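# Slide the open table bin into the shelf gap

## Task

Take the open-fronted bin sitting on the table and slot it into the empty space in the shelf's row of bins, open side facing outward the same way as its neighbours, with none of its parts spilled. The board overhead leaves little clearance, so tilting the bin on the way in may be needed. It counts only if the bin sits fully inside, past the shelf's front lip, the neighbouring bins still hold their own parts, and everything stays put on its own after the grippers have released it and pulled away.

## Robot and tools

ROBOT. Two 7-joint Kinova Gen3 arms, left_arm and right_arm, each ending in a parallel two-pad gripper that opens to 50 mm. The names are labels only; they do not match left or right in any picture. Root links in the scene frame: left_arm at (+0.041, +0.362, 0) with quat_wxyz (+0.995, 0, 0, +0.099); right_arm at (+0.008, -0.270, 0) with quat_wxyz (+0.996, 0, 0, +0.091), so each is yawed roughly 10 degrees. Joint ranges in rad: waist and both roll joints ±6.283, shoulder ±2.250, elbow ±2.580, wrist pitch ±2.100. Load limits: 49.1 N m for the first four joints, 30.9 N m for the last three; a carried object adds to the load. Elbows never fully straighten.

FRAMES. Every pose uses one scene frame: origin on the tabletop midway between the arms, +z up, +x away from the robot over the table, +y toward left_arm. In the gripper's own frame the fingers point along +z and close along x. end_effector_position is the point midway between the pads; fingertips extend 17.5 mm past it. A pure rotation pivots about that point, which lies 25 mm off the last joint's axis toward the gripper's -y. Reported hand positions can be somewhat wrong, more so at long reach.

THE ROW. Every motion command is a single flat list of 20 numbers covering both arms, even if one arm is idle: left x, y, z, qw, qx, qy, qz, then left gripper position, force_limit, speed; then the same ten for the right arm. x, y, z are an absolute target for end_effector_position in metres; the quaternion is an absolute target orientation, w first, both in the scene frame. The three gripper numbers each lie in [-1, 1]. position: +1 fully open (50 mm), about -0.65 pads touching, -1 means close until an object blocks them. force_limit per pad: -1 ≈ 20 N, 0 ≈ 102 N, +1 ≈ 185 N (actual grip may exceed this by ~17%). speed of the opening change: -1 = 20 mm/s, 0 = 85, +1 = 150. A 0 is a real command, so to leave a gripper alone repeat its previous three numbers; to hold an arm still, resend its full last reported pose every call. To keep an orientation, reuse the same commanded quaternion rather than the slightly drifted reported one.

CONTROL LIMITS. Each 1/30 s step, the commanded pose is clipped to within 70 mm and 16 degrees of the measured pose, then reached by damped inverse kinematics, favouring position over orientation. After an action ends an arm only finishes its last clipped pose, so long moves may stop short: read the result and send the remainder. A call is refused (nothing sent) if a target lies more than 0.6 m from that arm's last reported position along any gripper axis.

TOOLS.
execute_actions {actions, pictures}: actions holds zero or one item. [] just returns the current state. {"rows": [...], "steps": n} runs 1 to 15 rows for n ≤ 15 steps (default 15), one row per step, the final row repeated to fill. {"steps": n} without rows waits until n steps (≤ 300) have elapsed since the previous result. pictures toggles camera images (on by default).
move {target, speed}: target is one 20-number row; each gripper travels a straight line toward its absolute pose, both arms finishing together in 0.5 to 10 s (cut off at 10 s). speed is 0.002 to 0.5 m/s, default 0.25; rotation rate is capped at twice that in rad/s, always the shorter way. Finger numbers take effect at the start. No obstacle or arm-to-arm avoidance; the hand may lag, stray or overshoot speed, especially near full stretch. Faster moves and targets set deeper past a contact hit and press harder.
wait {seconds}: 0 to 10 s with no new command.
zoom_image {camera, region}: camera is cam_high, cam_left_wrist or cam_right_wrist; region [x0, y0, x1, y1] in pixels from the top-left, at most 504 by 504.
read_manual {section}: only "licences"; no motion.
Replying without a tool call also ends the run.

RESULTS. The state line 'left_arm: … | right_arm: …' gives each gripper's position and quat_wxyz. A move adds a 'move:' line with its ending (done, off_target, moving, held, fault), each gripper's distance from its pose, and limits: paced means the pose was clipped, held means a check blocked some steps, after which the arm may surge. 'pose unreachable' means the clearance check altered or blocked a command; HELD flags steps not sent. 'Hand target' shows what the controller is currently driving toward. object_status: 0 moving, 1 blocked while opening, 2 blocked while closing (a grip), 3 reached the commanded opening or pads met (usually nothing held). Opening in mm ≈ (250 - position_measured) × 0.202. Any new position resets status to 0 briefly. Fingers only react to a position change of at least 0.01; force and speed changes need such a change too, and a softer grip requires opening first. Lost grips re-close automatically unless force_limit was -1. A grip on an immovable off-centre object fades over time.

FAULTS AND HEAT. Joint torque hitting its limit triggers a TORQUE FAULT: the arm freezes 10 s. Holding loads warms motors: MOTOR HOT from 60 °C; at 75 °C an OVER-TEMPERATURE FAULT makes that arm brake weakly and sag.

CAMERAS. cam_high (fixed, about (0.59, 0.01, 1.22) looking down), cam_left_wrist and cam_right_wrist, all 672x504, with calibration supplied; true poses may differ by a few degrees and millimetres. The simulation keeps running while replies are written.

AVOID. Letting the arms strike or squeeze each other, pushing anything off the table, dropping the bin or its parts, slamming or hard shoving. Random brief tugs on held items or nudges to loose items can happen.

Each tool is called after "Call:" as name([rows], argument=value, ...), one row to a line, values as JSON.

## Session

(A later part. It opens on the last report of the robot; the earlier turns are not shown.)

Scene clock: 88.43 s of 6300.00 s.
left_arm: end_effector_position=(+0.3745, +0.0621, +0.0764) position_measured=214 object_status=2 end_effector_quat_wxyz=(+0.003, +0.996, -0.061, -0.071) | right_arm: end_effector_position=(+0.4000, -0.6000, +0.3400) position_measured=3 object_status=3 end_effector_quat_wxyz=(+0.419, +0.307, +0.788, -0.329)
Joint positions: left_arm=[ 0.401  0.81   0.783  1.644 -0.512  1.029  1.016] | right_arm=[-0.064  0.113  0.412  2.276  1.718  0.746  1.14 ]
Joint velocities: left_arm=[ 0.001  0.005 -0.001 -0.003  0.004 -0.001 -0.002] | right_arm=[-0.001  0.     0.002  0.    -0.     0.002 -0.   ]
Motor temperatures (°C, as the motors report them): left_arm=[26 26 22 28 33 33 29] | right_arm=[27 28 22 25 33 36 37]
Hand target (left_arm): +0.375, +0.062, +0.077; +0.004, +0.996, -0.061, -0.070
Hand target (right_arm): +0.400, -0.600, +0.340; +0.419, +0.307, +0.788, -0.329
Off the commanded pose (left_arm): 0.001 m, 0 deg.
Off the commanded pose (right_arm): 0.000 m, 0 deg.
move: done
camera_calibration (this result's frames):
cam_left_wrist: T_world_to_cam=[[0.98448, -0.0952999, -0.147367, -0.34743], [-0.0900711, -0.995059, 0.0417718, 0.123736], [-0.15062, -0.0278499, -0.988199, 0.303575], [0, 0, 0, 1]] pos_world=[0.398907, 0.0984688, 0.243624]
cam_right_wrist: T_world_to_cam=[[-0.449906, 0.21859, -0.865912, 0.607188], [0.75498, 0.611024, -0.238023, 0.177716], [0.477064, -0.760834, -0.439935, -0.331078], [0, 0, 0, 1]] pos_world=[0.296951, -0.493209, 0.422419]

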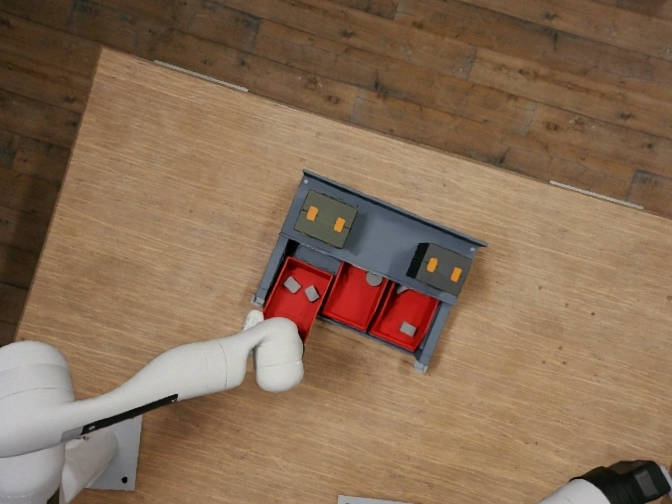

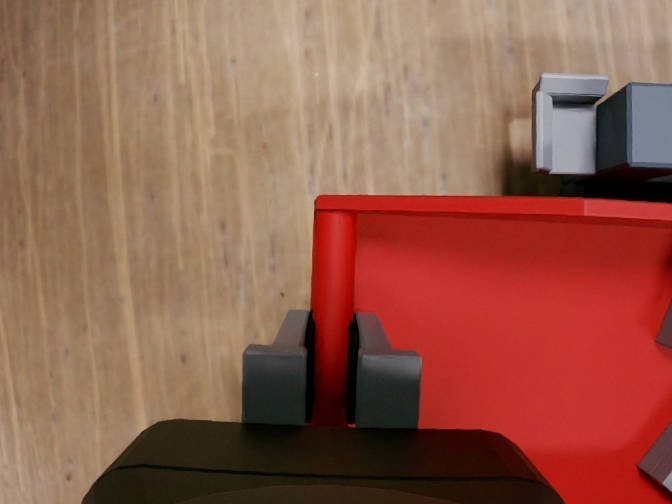

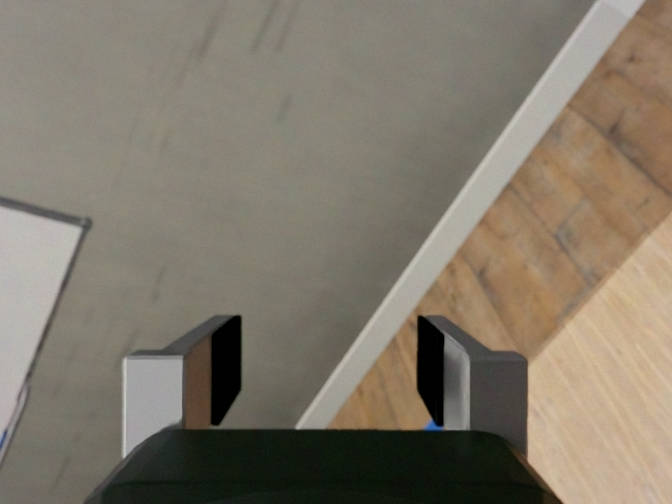

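Call:
move(target=[0.395,0.0594,0.071,0.004,0.9957,-0.061,-0.07,-1,1,0,0.4,-0.6,0.34,0.419,0.307,0.788,-0.329,1,0,0], speed=0.02)

Call:
move(target=[0.43,0.0551,0.069,0.004,0.996,-0.061,-0.062,-1,1,0,0.4,-0.6,0.34,0.419,0.307,0.788,-0.329,1,0,0], speed=0.015)

Call:
move(target=[0.46,0.0514,0.067,0.003,0.9966,-0.061,-0.055,-1,1,0,0.4,-0.6,0.34,0.419,0.307,0.788,-0.329,1,0,0], speed=0.015)

Scene clock: 102.27 s of 6300.00 s.
left_arm: end_effector_position=(+0.3945, +0.0598, +0.0704) position_measured=214 object_status=2 end_effector_quat_wxyz=(+0.004, +0.996, -0.061, -0.071) | right_arm: end_effector_position=(+0.4000, -0.6000, +0.3400) position_measured=3 object_status=3 end_effector_quat_wxyz=(+0.419, +0.307, +0.788, -0.329)
Joint positions: left_arm=[ 0.401  0.847  0.772  1.584 -0.523  1.053  0.986] | right_arm=[-0.064  0.113  0.412  2.276  1.718  0.746  1.14 ]
Joint velocities: left_arm=[ 0.001  0.002  0.     0.001  0.002  0.002 -0.001] | right_arm=[ 0.    -0.001  0.001 -0.     0.     0.     0.   ]
Motor temperatures (°C, as the motors report them): left_arm=[26 26 22 28 33 33 29] | right_arm=[27 28 22 25 33 36 37]
Hand target (left_arm): +0.395, +0.059, +0.071; +0.004, +0.996, -0.061, -0.070
Hand target (right_arm): +0.400, -0.600, +0.340; +0.419, +0.307, +0.788, -0.329
Off the commanded pose (left_arm): 0.001 m, 0 deg.
Off the commanded pose (right_arm): 0.000 m, 0 deg.
After step 90, 9.53 s passed at rest.
move: done
camera_calibration (this result's frames):
cam_left_wrist: T_world_to_cam=[[0.984434, -0.0950099, -0.147862, -0.36826], [-0.0897164, -0.995078, 0.0420823, 0.123297], [-0.151132, -0.0281616, -0.988112, 0.300823], [0, 0, 0, 1]] pos_world=[0.419053, 0.0961733, 0.237607]
cam_right_wrist: T_world_to_cam=[[-0.449906, 0.21859, -0.865911, 0.607188], [0.75498, 0.611024, -0.238023, 0.177716], [0.477064, -0.760833, -0.439935, -0.331078], [0, 0, 0, 1]] pos_world=[0.296951, -0.493209, 0.422419]

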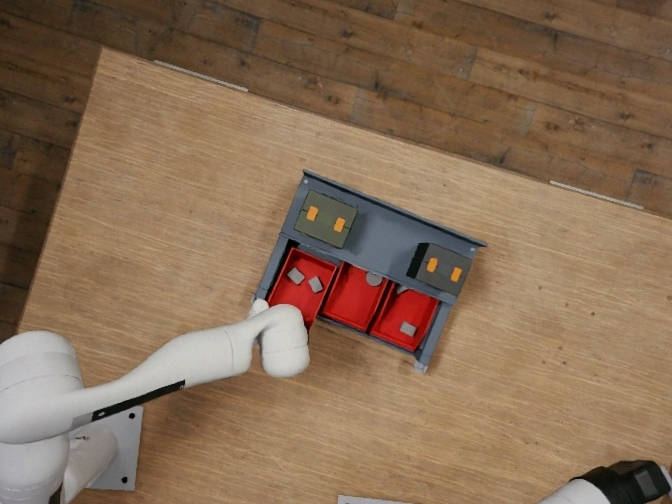

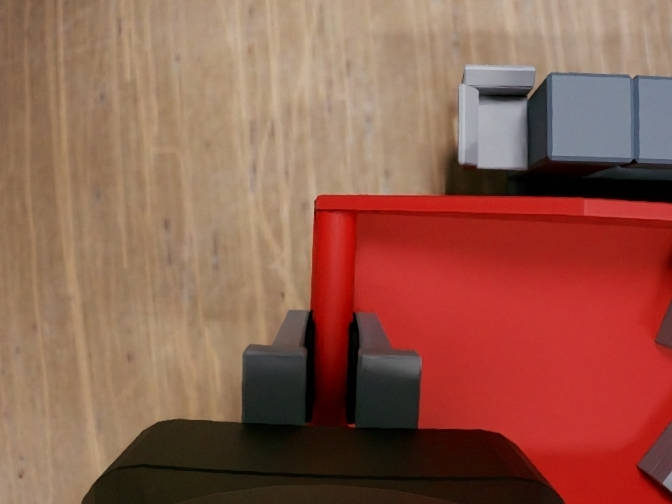

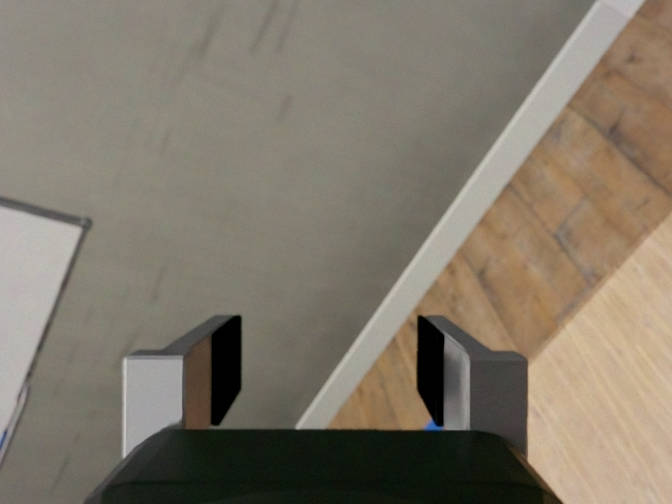

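Scene clock: 104.87 s of 6300.00 s.
left_arm: end_effector_position=(+0.4295, +0.0554, +0.0683) position_measured=214 object_status=2 end_effector_quat_wxyz=(+0.003, +0.996, -0.061, -0.063) | right_arm: end_effector_position=(+0.4000, -0.6000, +0.3400) position_measured=3 object_status=3 end_effector_quat_wxyz=(+0.419, +0.307, +0.788, -0.329)
Joint positions: left_arm=[ 0.405  0.891  0.758  1.482 -0.541  1.098  0.942] | right_arm=[-0.064  0.113  0.412  2.276  1.718  0.746  1.14 ]
Joint velocities: left_arm=[ 0.001  0.001 -0.    -0.001  0.001  0.    -0.001] | right_arm=[-0.001  0.     0.001 -0.     0.001  0.    -0.   ]
Motor temperatures (°C, as the motors report them): left_arm=[26 26 22 28 33 33 29] | right_arm=[27 28 22 25 33 36 37]
Hand target (left_arm): +0.430, +0.055, +0.069; +0.004, +0.996, -0.061, -0.062
Hand target (right_arm): +0.400, -0.600, +0.340; +0.419, +0.307, +0.788, -0.329
Off the commanded pose (left_arm): 0.001 m, 0 deg.
Off the commanded pose (right_arm): 0.000 m, 0 deg.
move: done
camera_calibration (this result's frames):
cam_left_wrist: T_world_to_cam=[[0.98665, -0.0950422, -0.132242, -0.405396], [-0.0902938, -0.995052, 0.0414652, 0.122485], [-0.135529, -0.0289711, -0.99035, 0.297393], [0, 0, 0, 1]] pos_world=[0.451349, 0.0919649, 0.235834]
cam_right_wrist: T_world_to_cam=[[-0.449906, 0.21859, -0.865912, 0.607188], [0.75498, 0.611024, -0.238022, 0.177716], [0.477064, -0.760834, -0.439935, -0.331078], [0, 0, 0, 1]] pos_world=[0.296951, -0.493209, 0.422419]

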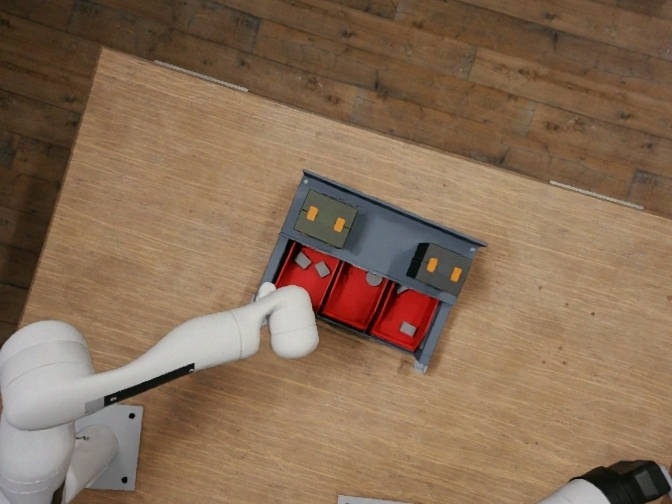

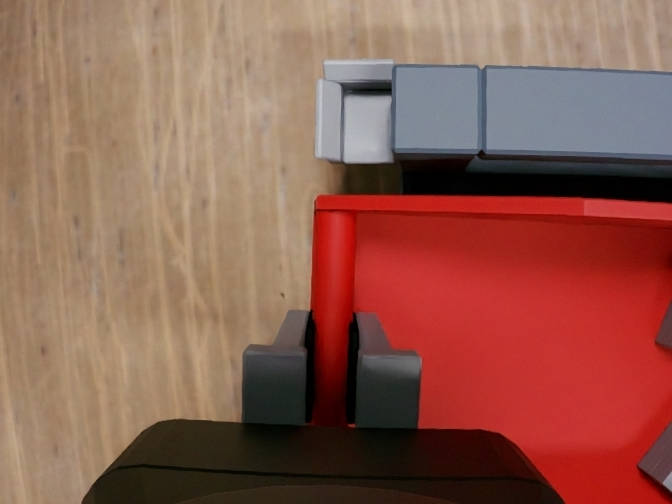

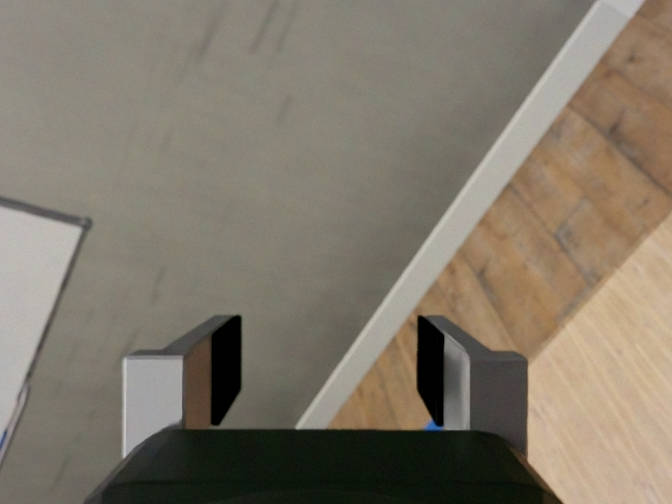

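Scene clock: 107.13 s of 6300.00 s.
left_arm: end_effector_position=(+0.4594, +0.0518, +0.0662) position_measured=214 object_status=2 end_effector_quat_wxyz=(+0.002, +0.997, -0.061, -0.056) | right_arm: end_effector_position=(+0.4000, -0.6000, +0.3400) position_measured=3 object_status=3 end_effector_quat_wxyz=(+0.419, +0.307, +0.788, -0.329)
Joint positions: left_arm=[ 0.413  0.93   0.746  1.387 -0.557  1.139  0.903] | right_arm=[-0.064  0.113  0.412  2.276  1.718  0.746  1.14 ]
Joint velocities: left_arm=[ 0.001  0.001 -0.     0.001  0.002  0.001 -0.001] | right_arm=[ 0.001  0.001 -0.002  0.    -0.     0.001 -0.001]
Motor temperatures (°C, as the motors report them): left_arm=[26 26 22 28 33 33 29] | right_arm=[27 28 22 25 33 36 37]
Hand target (left_arm): +0.460, +0.051, +0.067; +0.003, +0.997, -0.061, -0.055
Hand target (right_arm): +0.400, -0.600, +0.340; +0.419, +0.307, +0.788, -0.329
Off the commanded pose (left_arm): 0.001 m, 0 deg.
Off the commanded pose (right_arm): 0.000 m, 0 deg.
move: done
camera_calibration (this result's frames):
cam_left_wrist: T_world_to_cam=[[0.988407, -0.0949273, -0.118489, -0.437321], [-0.0908875, -0.995095, 0.0390564, 0.122042], [-0.121615, -0.0278345, -0.992187, 0.292967], [0, 0, 0, 1]] pos_world=[0.478972, 0.0880839, 0.234094]
cam_right_wrist: T_world_to_cam=[[-0.449907, 0.21859, -0.865911, 0.607188], [0.75498, 0.611025, -0.238023, 0.177716], [0.477064, -0.760833, -0.439935, -0.331078], [0, 0, 0, 1]] pos_world=[0.296951, -0.493209, 0.422419]

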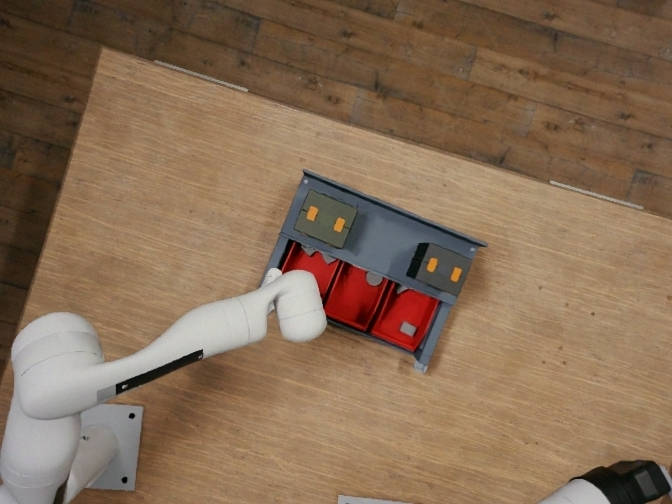

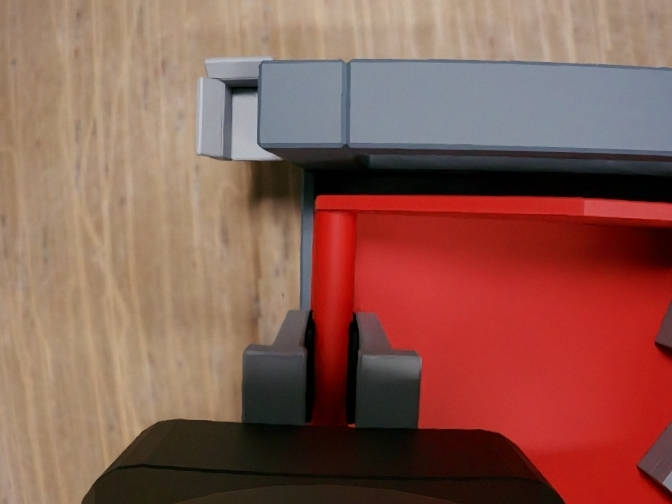

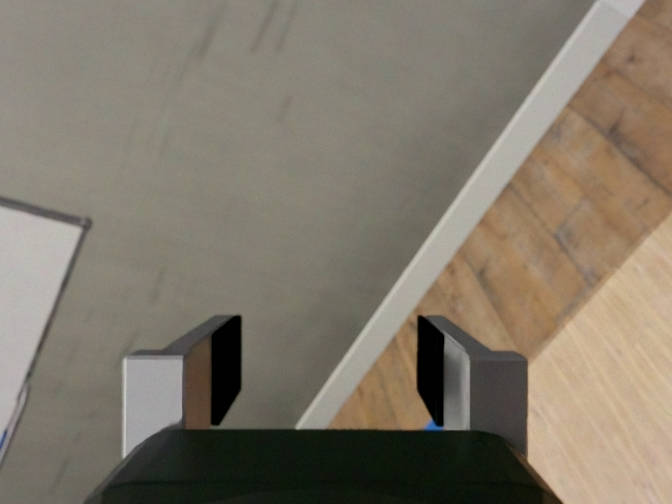

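Need about 10 mm more, then lower.

Call:
move(target=[0.47,0.0502,0.066,0.003,0.9966,-0.061,-0.052,-1,1,0,0.4,-0.6,0.34,0.419,0.307,0.788,-0.329,1,0,0], speed=0.015)

Call:
move(target=[0.47,0.0502,0.047,0,0.998,-0.061,0,-1,1,0,0.4,-0.6,0.34,0.419,0.307,0.788,-0.329,1,0,0], speed=0.015)

Call:
move(target=[0.47,0.0502,0.047,0,0.998,-0.061,0,-0.15,1,-0.5,0.4,-0.6,0.34,0.419,0.307,0.788,-0.329,1,0,0])

Call:
move(target=[0.467,0.0502,0.13,0,0.998,-0.061,0,-0.15,1,-0.5,0.4,-0.6,0.34,0.419,0.307,0.788,-0.329,1,0,0], speed=0.07)

Call:
move(target=[0.3,0.15,0.2,0,0.998,-0.061,0,-0.15,1,-0.5,0.4,-0.6,0.34,0.419,0.307,0.788,-0.329,1,0,0])

Scene clock: 124.50 s of 6300.00 s.
left_arm: end_effector_position=(+0.4694, +0.0506, +0.0652) position_measured=214 object_status=2 end_effector_quat_wxyz=(+0.002, +0.997, -0.061, -0.053) | right_arm: end_effector_position=(+0.4000, -0.6000, +0.3400) position_measured=3 object_status=3 end_effector_quat_wxyz=(+0.419, +0.307, +0.788, -0.329)
Joint positions: left_arm=[ 0.416  0.943  0.741  1.357 -0.562  1.15   0.89 ] | right_arm=[-0.064  0.113  0.412  2.276  1.718  0.746  1.14 ]
Joint velocities: left_arm=[ 0.001  0.001 -0.001  0.     0.001 -0.001 -0.001] | right_arm=[ 0.003  0.001 -0.    -0.     0.    -0.     0.001]
Motor temperatures (°C, as the motors report them): left_arm=[26 27 22 28 33 33 29] | right_arm=[27 28 22 25 33 36 37]
Hand target (left_arm): +0.470, +0.050, +0.066; +0.003, +0.997, -0.061, -0.052
Hand target (right_arm): +0.400, -0.600, +0.340; +0.419, +0.307, +0.788, -0.329
Off the commanded pose (left_arm): 0.001 m, 0 deg.
Off the commanded pose (right_arm): 0.000 m, 0 deg.
After step 90, 13.43 s passed at rest.
move: done
camera_calibration (this result's frames):
cam_left_wrist: T_world_to_cam=[[0.98909, -0.0949743, -0.112611, -0.448128], [-0.0911074, -0.995077, 0.0390126, 0.121952], [-0.115761, -0.0283273, -0.992873, 0.290422], [0, 0, 0, 1]] pos_world=[0.487969, 0.0870175, 0.233131]
cam_right_wrist: T_world_to_cam=[[-0.449906, 0.21859, -0.865912, 0.607188], [0.75498, 0.611024, -0.238022, 0.177716], [0.477064, -0.760833, -0.439935, -0.331078], [0, 0, 0, 1]] pos_world=[0.296951, -0.493209, 0.422419]

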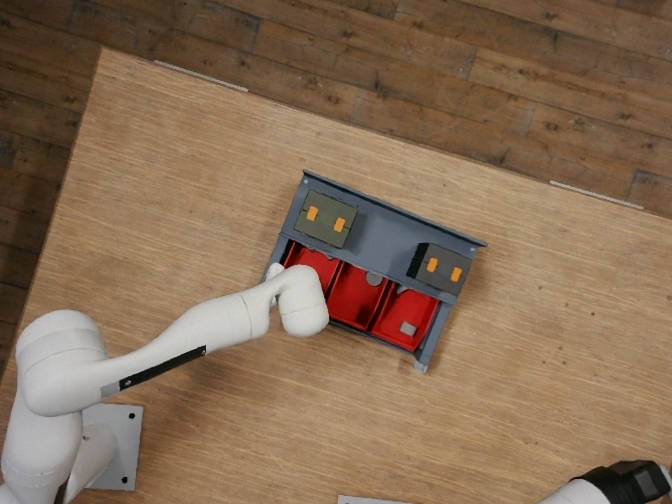

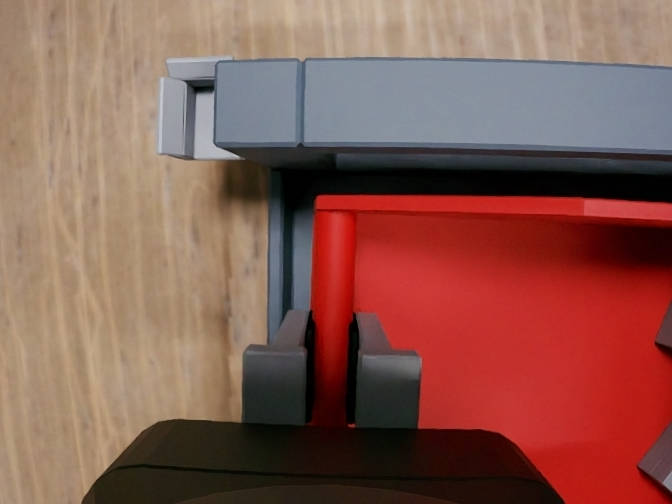

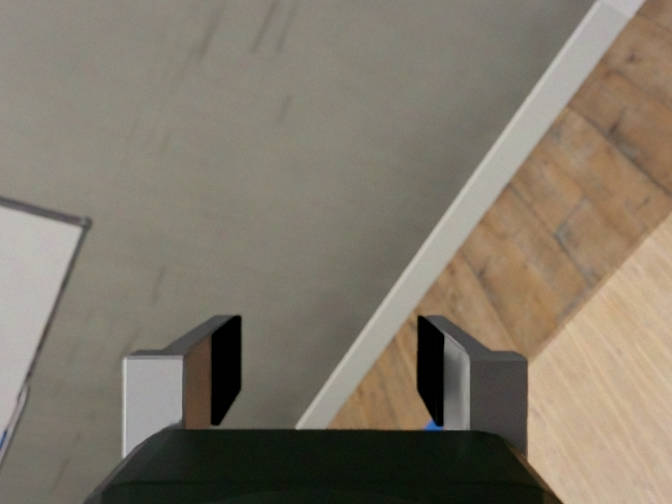

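Scene clock: 128.27 s of 6300.00 s.
left_arm: end_effector_position=(+0.4693, +0.0507, +0.0462) position_measured=214 object_status=2 end_effector_quat_wxyz=(-0.000, +0.998, -0.061, -0.001) | right_arm: end_effector_position=(+0.4000, -0.6000, +0.3400) position_measured=3 object_status=3 end_effector_quat_wxyz=(+0.419, +0.307, +0.788, -0.329)
Joint positions: left_arm=[ 0.448  0.904  0.686  1.487 -0.639  0.985  0.988] | right_arm=[-0.064  0.113  0.412  2.276  1.718  0.746  1.14 ]
Joint velocities: left_arm=[ 0.001 -0.001  0.    -0.     0.     0.001 -0.   ] | right_arm=[-0.    -0.     0.     0.     0.    -0.001 -0.001]
Motor temperatures (°C, as the motors report them): left_arm=[26 27 22 28 33 33 29] | right_arm=[27 28 22 25 33 36 37]
Hand target (left_arm): +0.470, +0.050, +0.047; +0.000, +0.998, -0.061, -0.000
Hand target (right_arm): +0.400, -0.600, +0.340; +0.419, +0.307, +0.788, -0.329
Off the commanded pose (left_arm): 0.001 m, 0 deg.
Off the commanded pose (right_arm): 0.000 m, 0 deg.
move: done
camera_calibration (this result's frames):
cam_left_wrist: T_world_to_cam=[[0.995435, -0.094962, -0.00958093, -0.457865], [-0.0946393, -0.995064, 0.0298563, 0.124851], [-0.0123688, -0.0288133, -0.999508, 0.223331], [0, 0, 0, 1]] pos_world=[0.470352, 0.0871897, 0.215107]
cam_right_wrist: T_world_to_cam=[[-0.449906, 0.21859, -0.865912, 0.607188], [0.75498, 0.611024, -0.238023, 0.177716], [0.477064, -0.760834, -0.439935, -0.331078], [0, 0, 0, 1]] pos_world=[0.296951, -0.493209, 0.422419]

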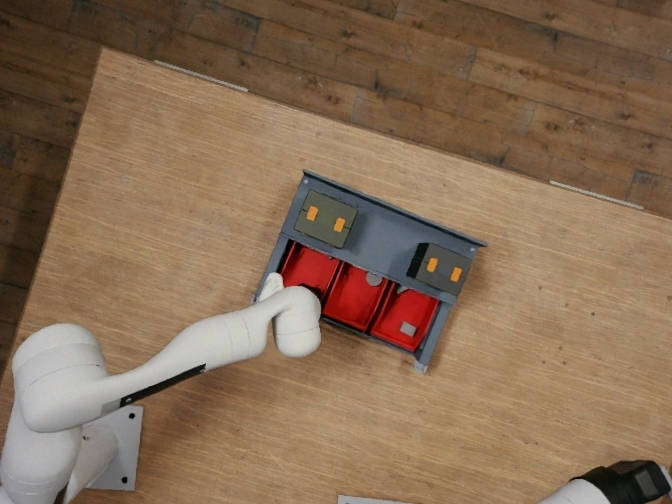

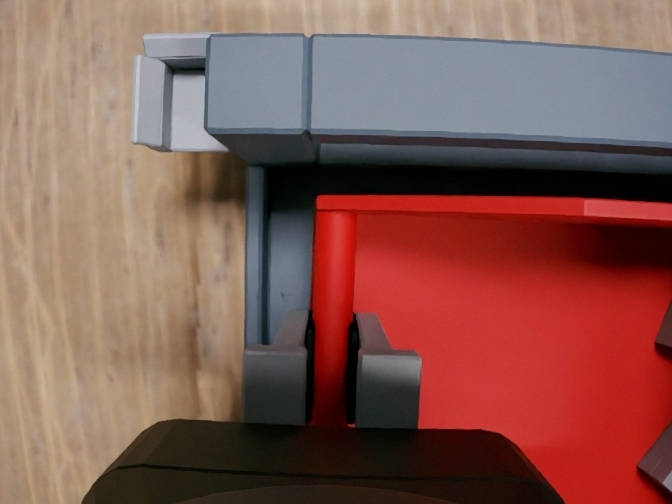

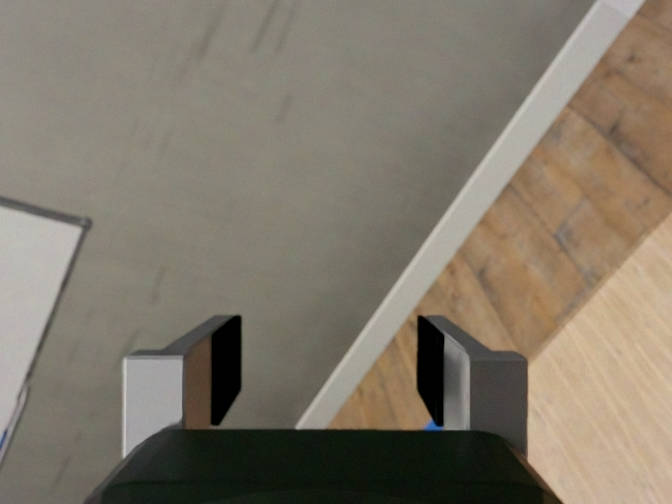

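Scene clock: 128.97 s of 6300.00 s.
left_arm: end_effector_position=(+0.4700, +0.0502, +0.0470) position_measured=175 object_status=3 end_effector_quat_wxyz=(-0.000, +0.998, -0.061, +0.000) | right_arm: end_effector_position=(+0.4000, -0.6000, +0.3400) position_measured=3 object_status=3 end_effector_quat_wxyz=(+0.419, +0.307, +0.788, -0.329)
Joint positions: left_arm=[ 0.448  0.903  0.686  1.486 -0.639  0.985  0.988] | right_arm=[-0.064  0.113  0.412  2.276  1.718  0.746  1.14 ]
Joint velocities: left_arm=[ 0.    -0.    -0.    -0.001 -0.001 -0.     0.   ] | right_arm=[-0.     0.001  0.    -0.     0.     0.    -0.   ]
Motor temperatures (°C, as the motors report them): left_arm=[26 27 22 28 33 33 29] | right_arm=[27 28 22 25 33 36 37]
Hand target (left_arm): +0.470, +0.050, +0.047; -0.000, +0.998, -0.061, +0.000
Hand target (right_arm): +0.400, -0.600, +0.340; +0.419, +0.307, +0.788, -0.329
Off the commanded pose (left_arm): 0.000 m, 0 deg.
Off the commanded pose (right_arm): 0.000 m, 0 deg.
move: done
camera_calibration (this result's frames):
cam_left_wrist: T_world_to_cam=[[0.995453, -0.0949964, -0.00702368, -0.458727], [-0.0947401, -0.995031, 0.030614, 0.124403], [-0.009897, -0.0298094, -0.999507, 0.223045], [0, 0, 0, 1]] pos_world=[0.470634, 0.0868564, 0.215905]
cam_right_wrist: T_world_to_cam=[[-0.449906, 0.21859, -0.865912, 0.607188], [0.75498, 0.611025, -0.238022, 0.177716], [0.477064, -0.760833, -0.439935, -0.331078], [0, 0, 0, 1]] pos_world=[0.296951, -0.493209, 0.422419]

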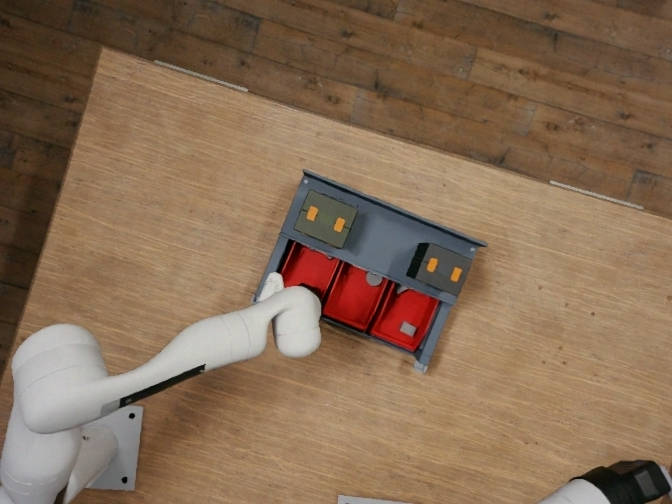

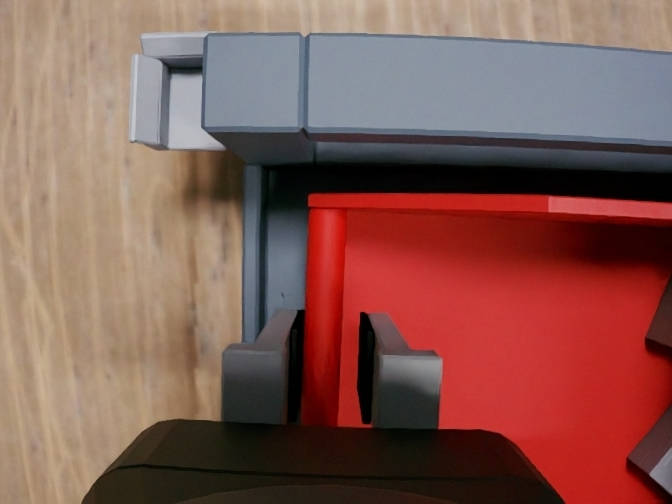

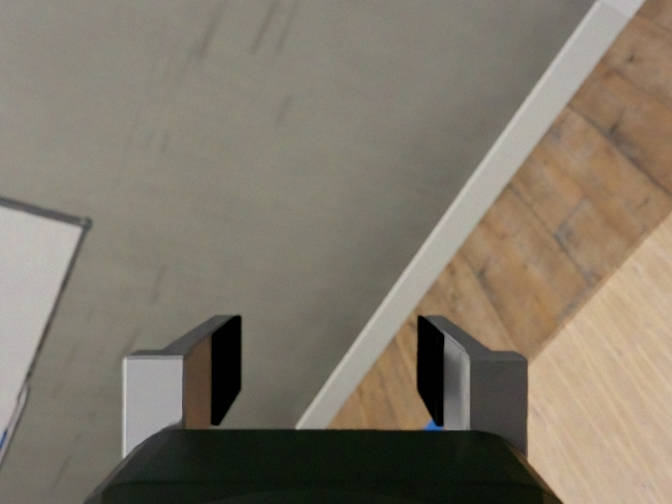

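Scene clock: 130.43 s of 6300.00 s.
left_arm: end_effector_position=(+0.4671, +0.0501, +0.1298) position_measured=175 object_status=3 end_effector_quat_wxyz=(-0.000, +0.998, -0.061, +0.000) | right_arm: end_effector_position=(+0.4000, -0.6000, +0.3400) position_measured=3 object_status=3 end_effector_quat_wxyz=(+0.419, +0.307, +0.788, -0.329)
Joint positions: left_arm=[ 0.423  0.791  0.753  1.412 -0.56   1.158  0.933] | right_arm=[-0.064  0.113  0.412  2.276  1.718  0.746  1.14 ]
Joint velocities: left_arm=[-0.001 -0.002 -0.001  0.001  0.     0.001  0.   ] | right_arm=[-0.001  0.001 -0.001 -0.    -0.     0.001 -0.001]
Motor temperatures (°C, as the motors report them): left_arm=[26 27 22 28 33 33 29] | right_arm=[27 28 22 25 33 36 37]
Hand target (left_arm): +0.467, +0.050, +0.130; -0.000, +0.998, -0.061, +0.000
Hand target (right_arm): +0.400, -0.600, +0.340; +0.419, +0.307, +0.788, -0.329
Off the commanded pose (left_arm): 0.000 m, 0 deg.
Off the commanded pose (right_arm): 0.000 m, 0 deg.
move: done
camera_calibration (this result's frames):
cam_left_wrist: T_world_to_cam=[[0.995518, -0.0943087, -0.00701357, -0.455283], [-0.0940562, -0.995106, 0.0302966, 0.121242], [-0.00983648, -0.0295012, -0.999516, 0.305741], [0, 0, 0, 1]] pos_world=[0.467654, 0.0867307, 0.298727]
cam_right_wrist: T_world_to_cam=[[-0.449906, 0.21859, -0.865912, 0.607188], [0.75498, 0.611024, -0.238023, 0.177716], [0.477064, -0.760834, -0.439935, -0.331078], [0, 0, 0, 1]] pos_world=[0.296951, -0.493209, 0.422419]

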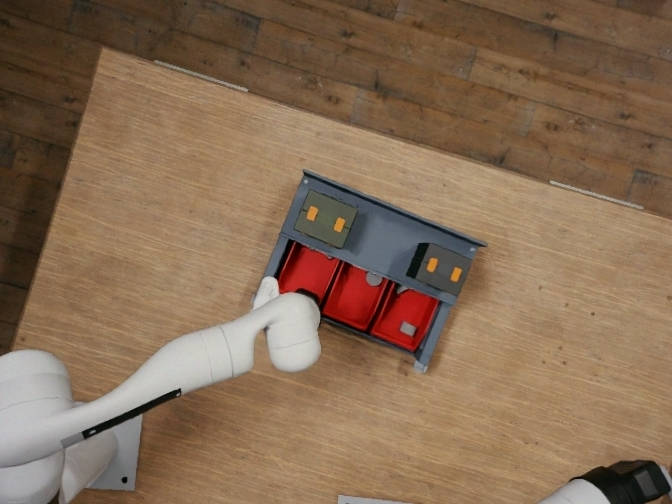

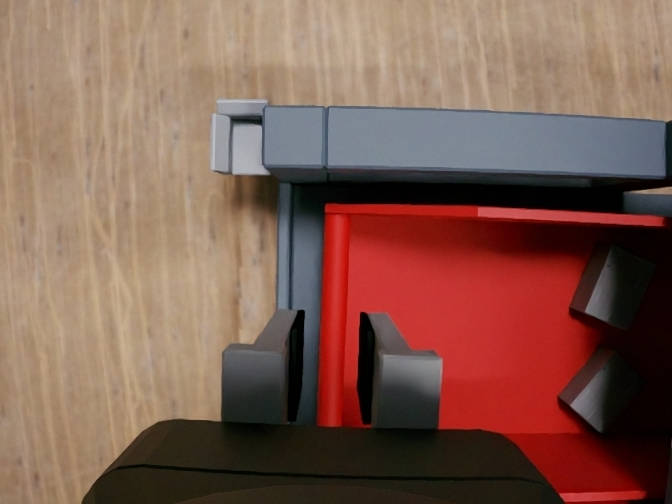

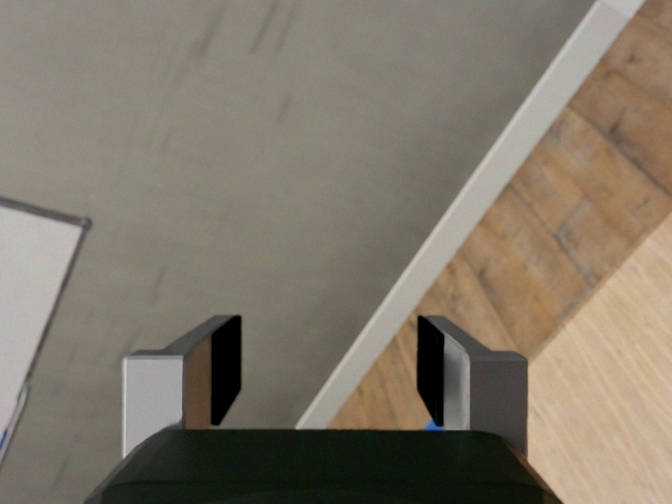

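Scene clock: 131.87 s of 6300.00 s.
left_arm: end_effector_position=(+0.2999, +0.1503, +0.1998) position_measured=175 object_status=3 end_effector_quat_wxyz=(+0.000, +0.998, -0.061, -0.001) | right_arm: end_effector_position=(+0.4000, -0.6000, +0.3400) position_measured=3 object_status=3 end_effector_quat_wxyz=(+0.419, +0.307, +0.788, -0.329)
Joint positions: left_arm=[ 0.11   0.284  0.959  1.958 -0.269  1.034  0.872] | right_arm=[-0.064  0.113  0.412  2.276  1.718  0.746  1.14 ]
Joint velocities: left_arm=[-0.004 -0.006 -0.002  0.001  0.001  0.001 -0.001] | right_arm=[-0.001 -0.001 -0.002  0.     0.     0.002 -0.   ]
Motor temperatures (°C, as the motors report them): left_arm=[26 27 22 28 33 33 29] | right_arm=[27 28 22 25 33 36 37]
Hand target (left_arm): +0.300, +0.150, +0.200; +0.000, +0.998, -0.060, -0.000
Hand target (right_arm): +0.400, -0.600, +0.340; +0.419, +0.307, +0.788, -0.329
Off the commanded pose (left_arm): 0.000 m, 0 deg.
Off the commanded pose (right_arm): 0.000 m, 0 deg.
move: done
camera_calibration (this result's frames):
cam_left_wrist: T_world_to_cam=[[0.995506, -0.0943158, -0.00845269, -0.278662], [-0.0940081, -0.995075, 0.0314285, 0.202818], [-0.0113753, -0.0304926, -0.99947, 0.377594], [0, 0, 0, 1]] pos_world=[0.300771, 0.187051, 0.368664]
cam_right_wrist: T_world_to_cam=[[-0.449906, 0.21859, -0.865912, 0.607188], [0.75498, 0.611024, -0.238022, 0.177716], [0.477064, -0.760834, -0.439935, -0.331078], [0, 0, 0, 1]] pos_world=[0.296951, -0.493209, 0.422419]

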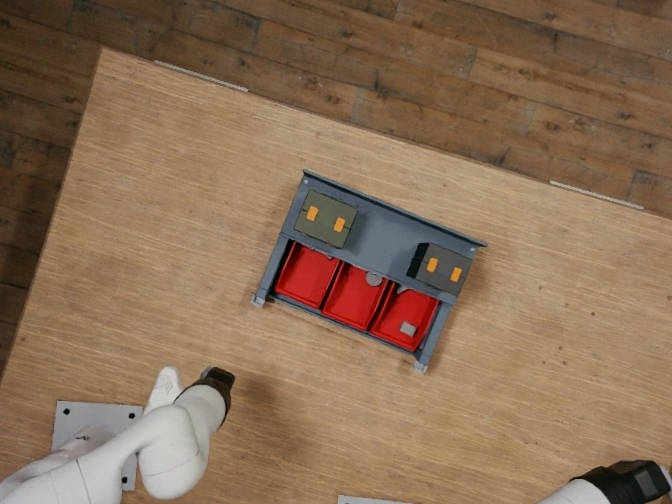

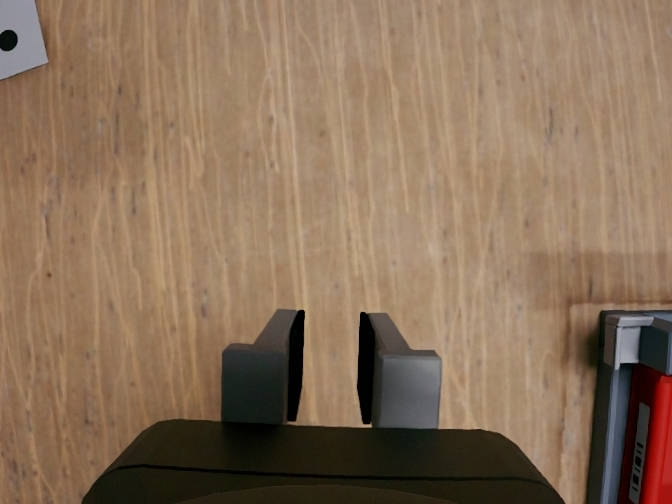

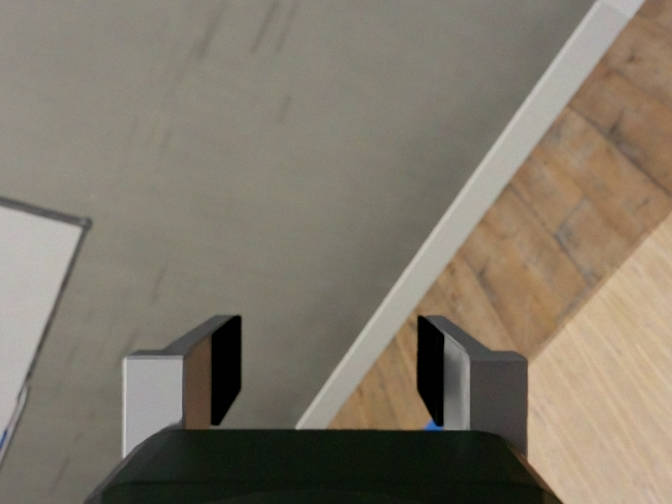

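Call:
finished_scene(scene=2)

The scene is finished: the task was done.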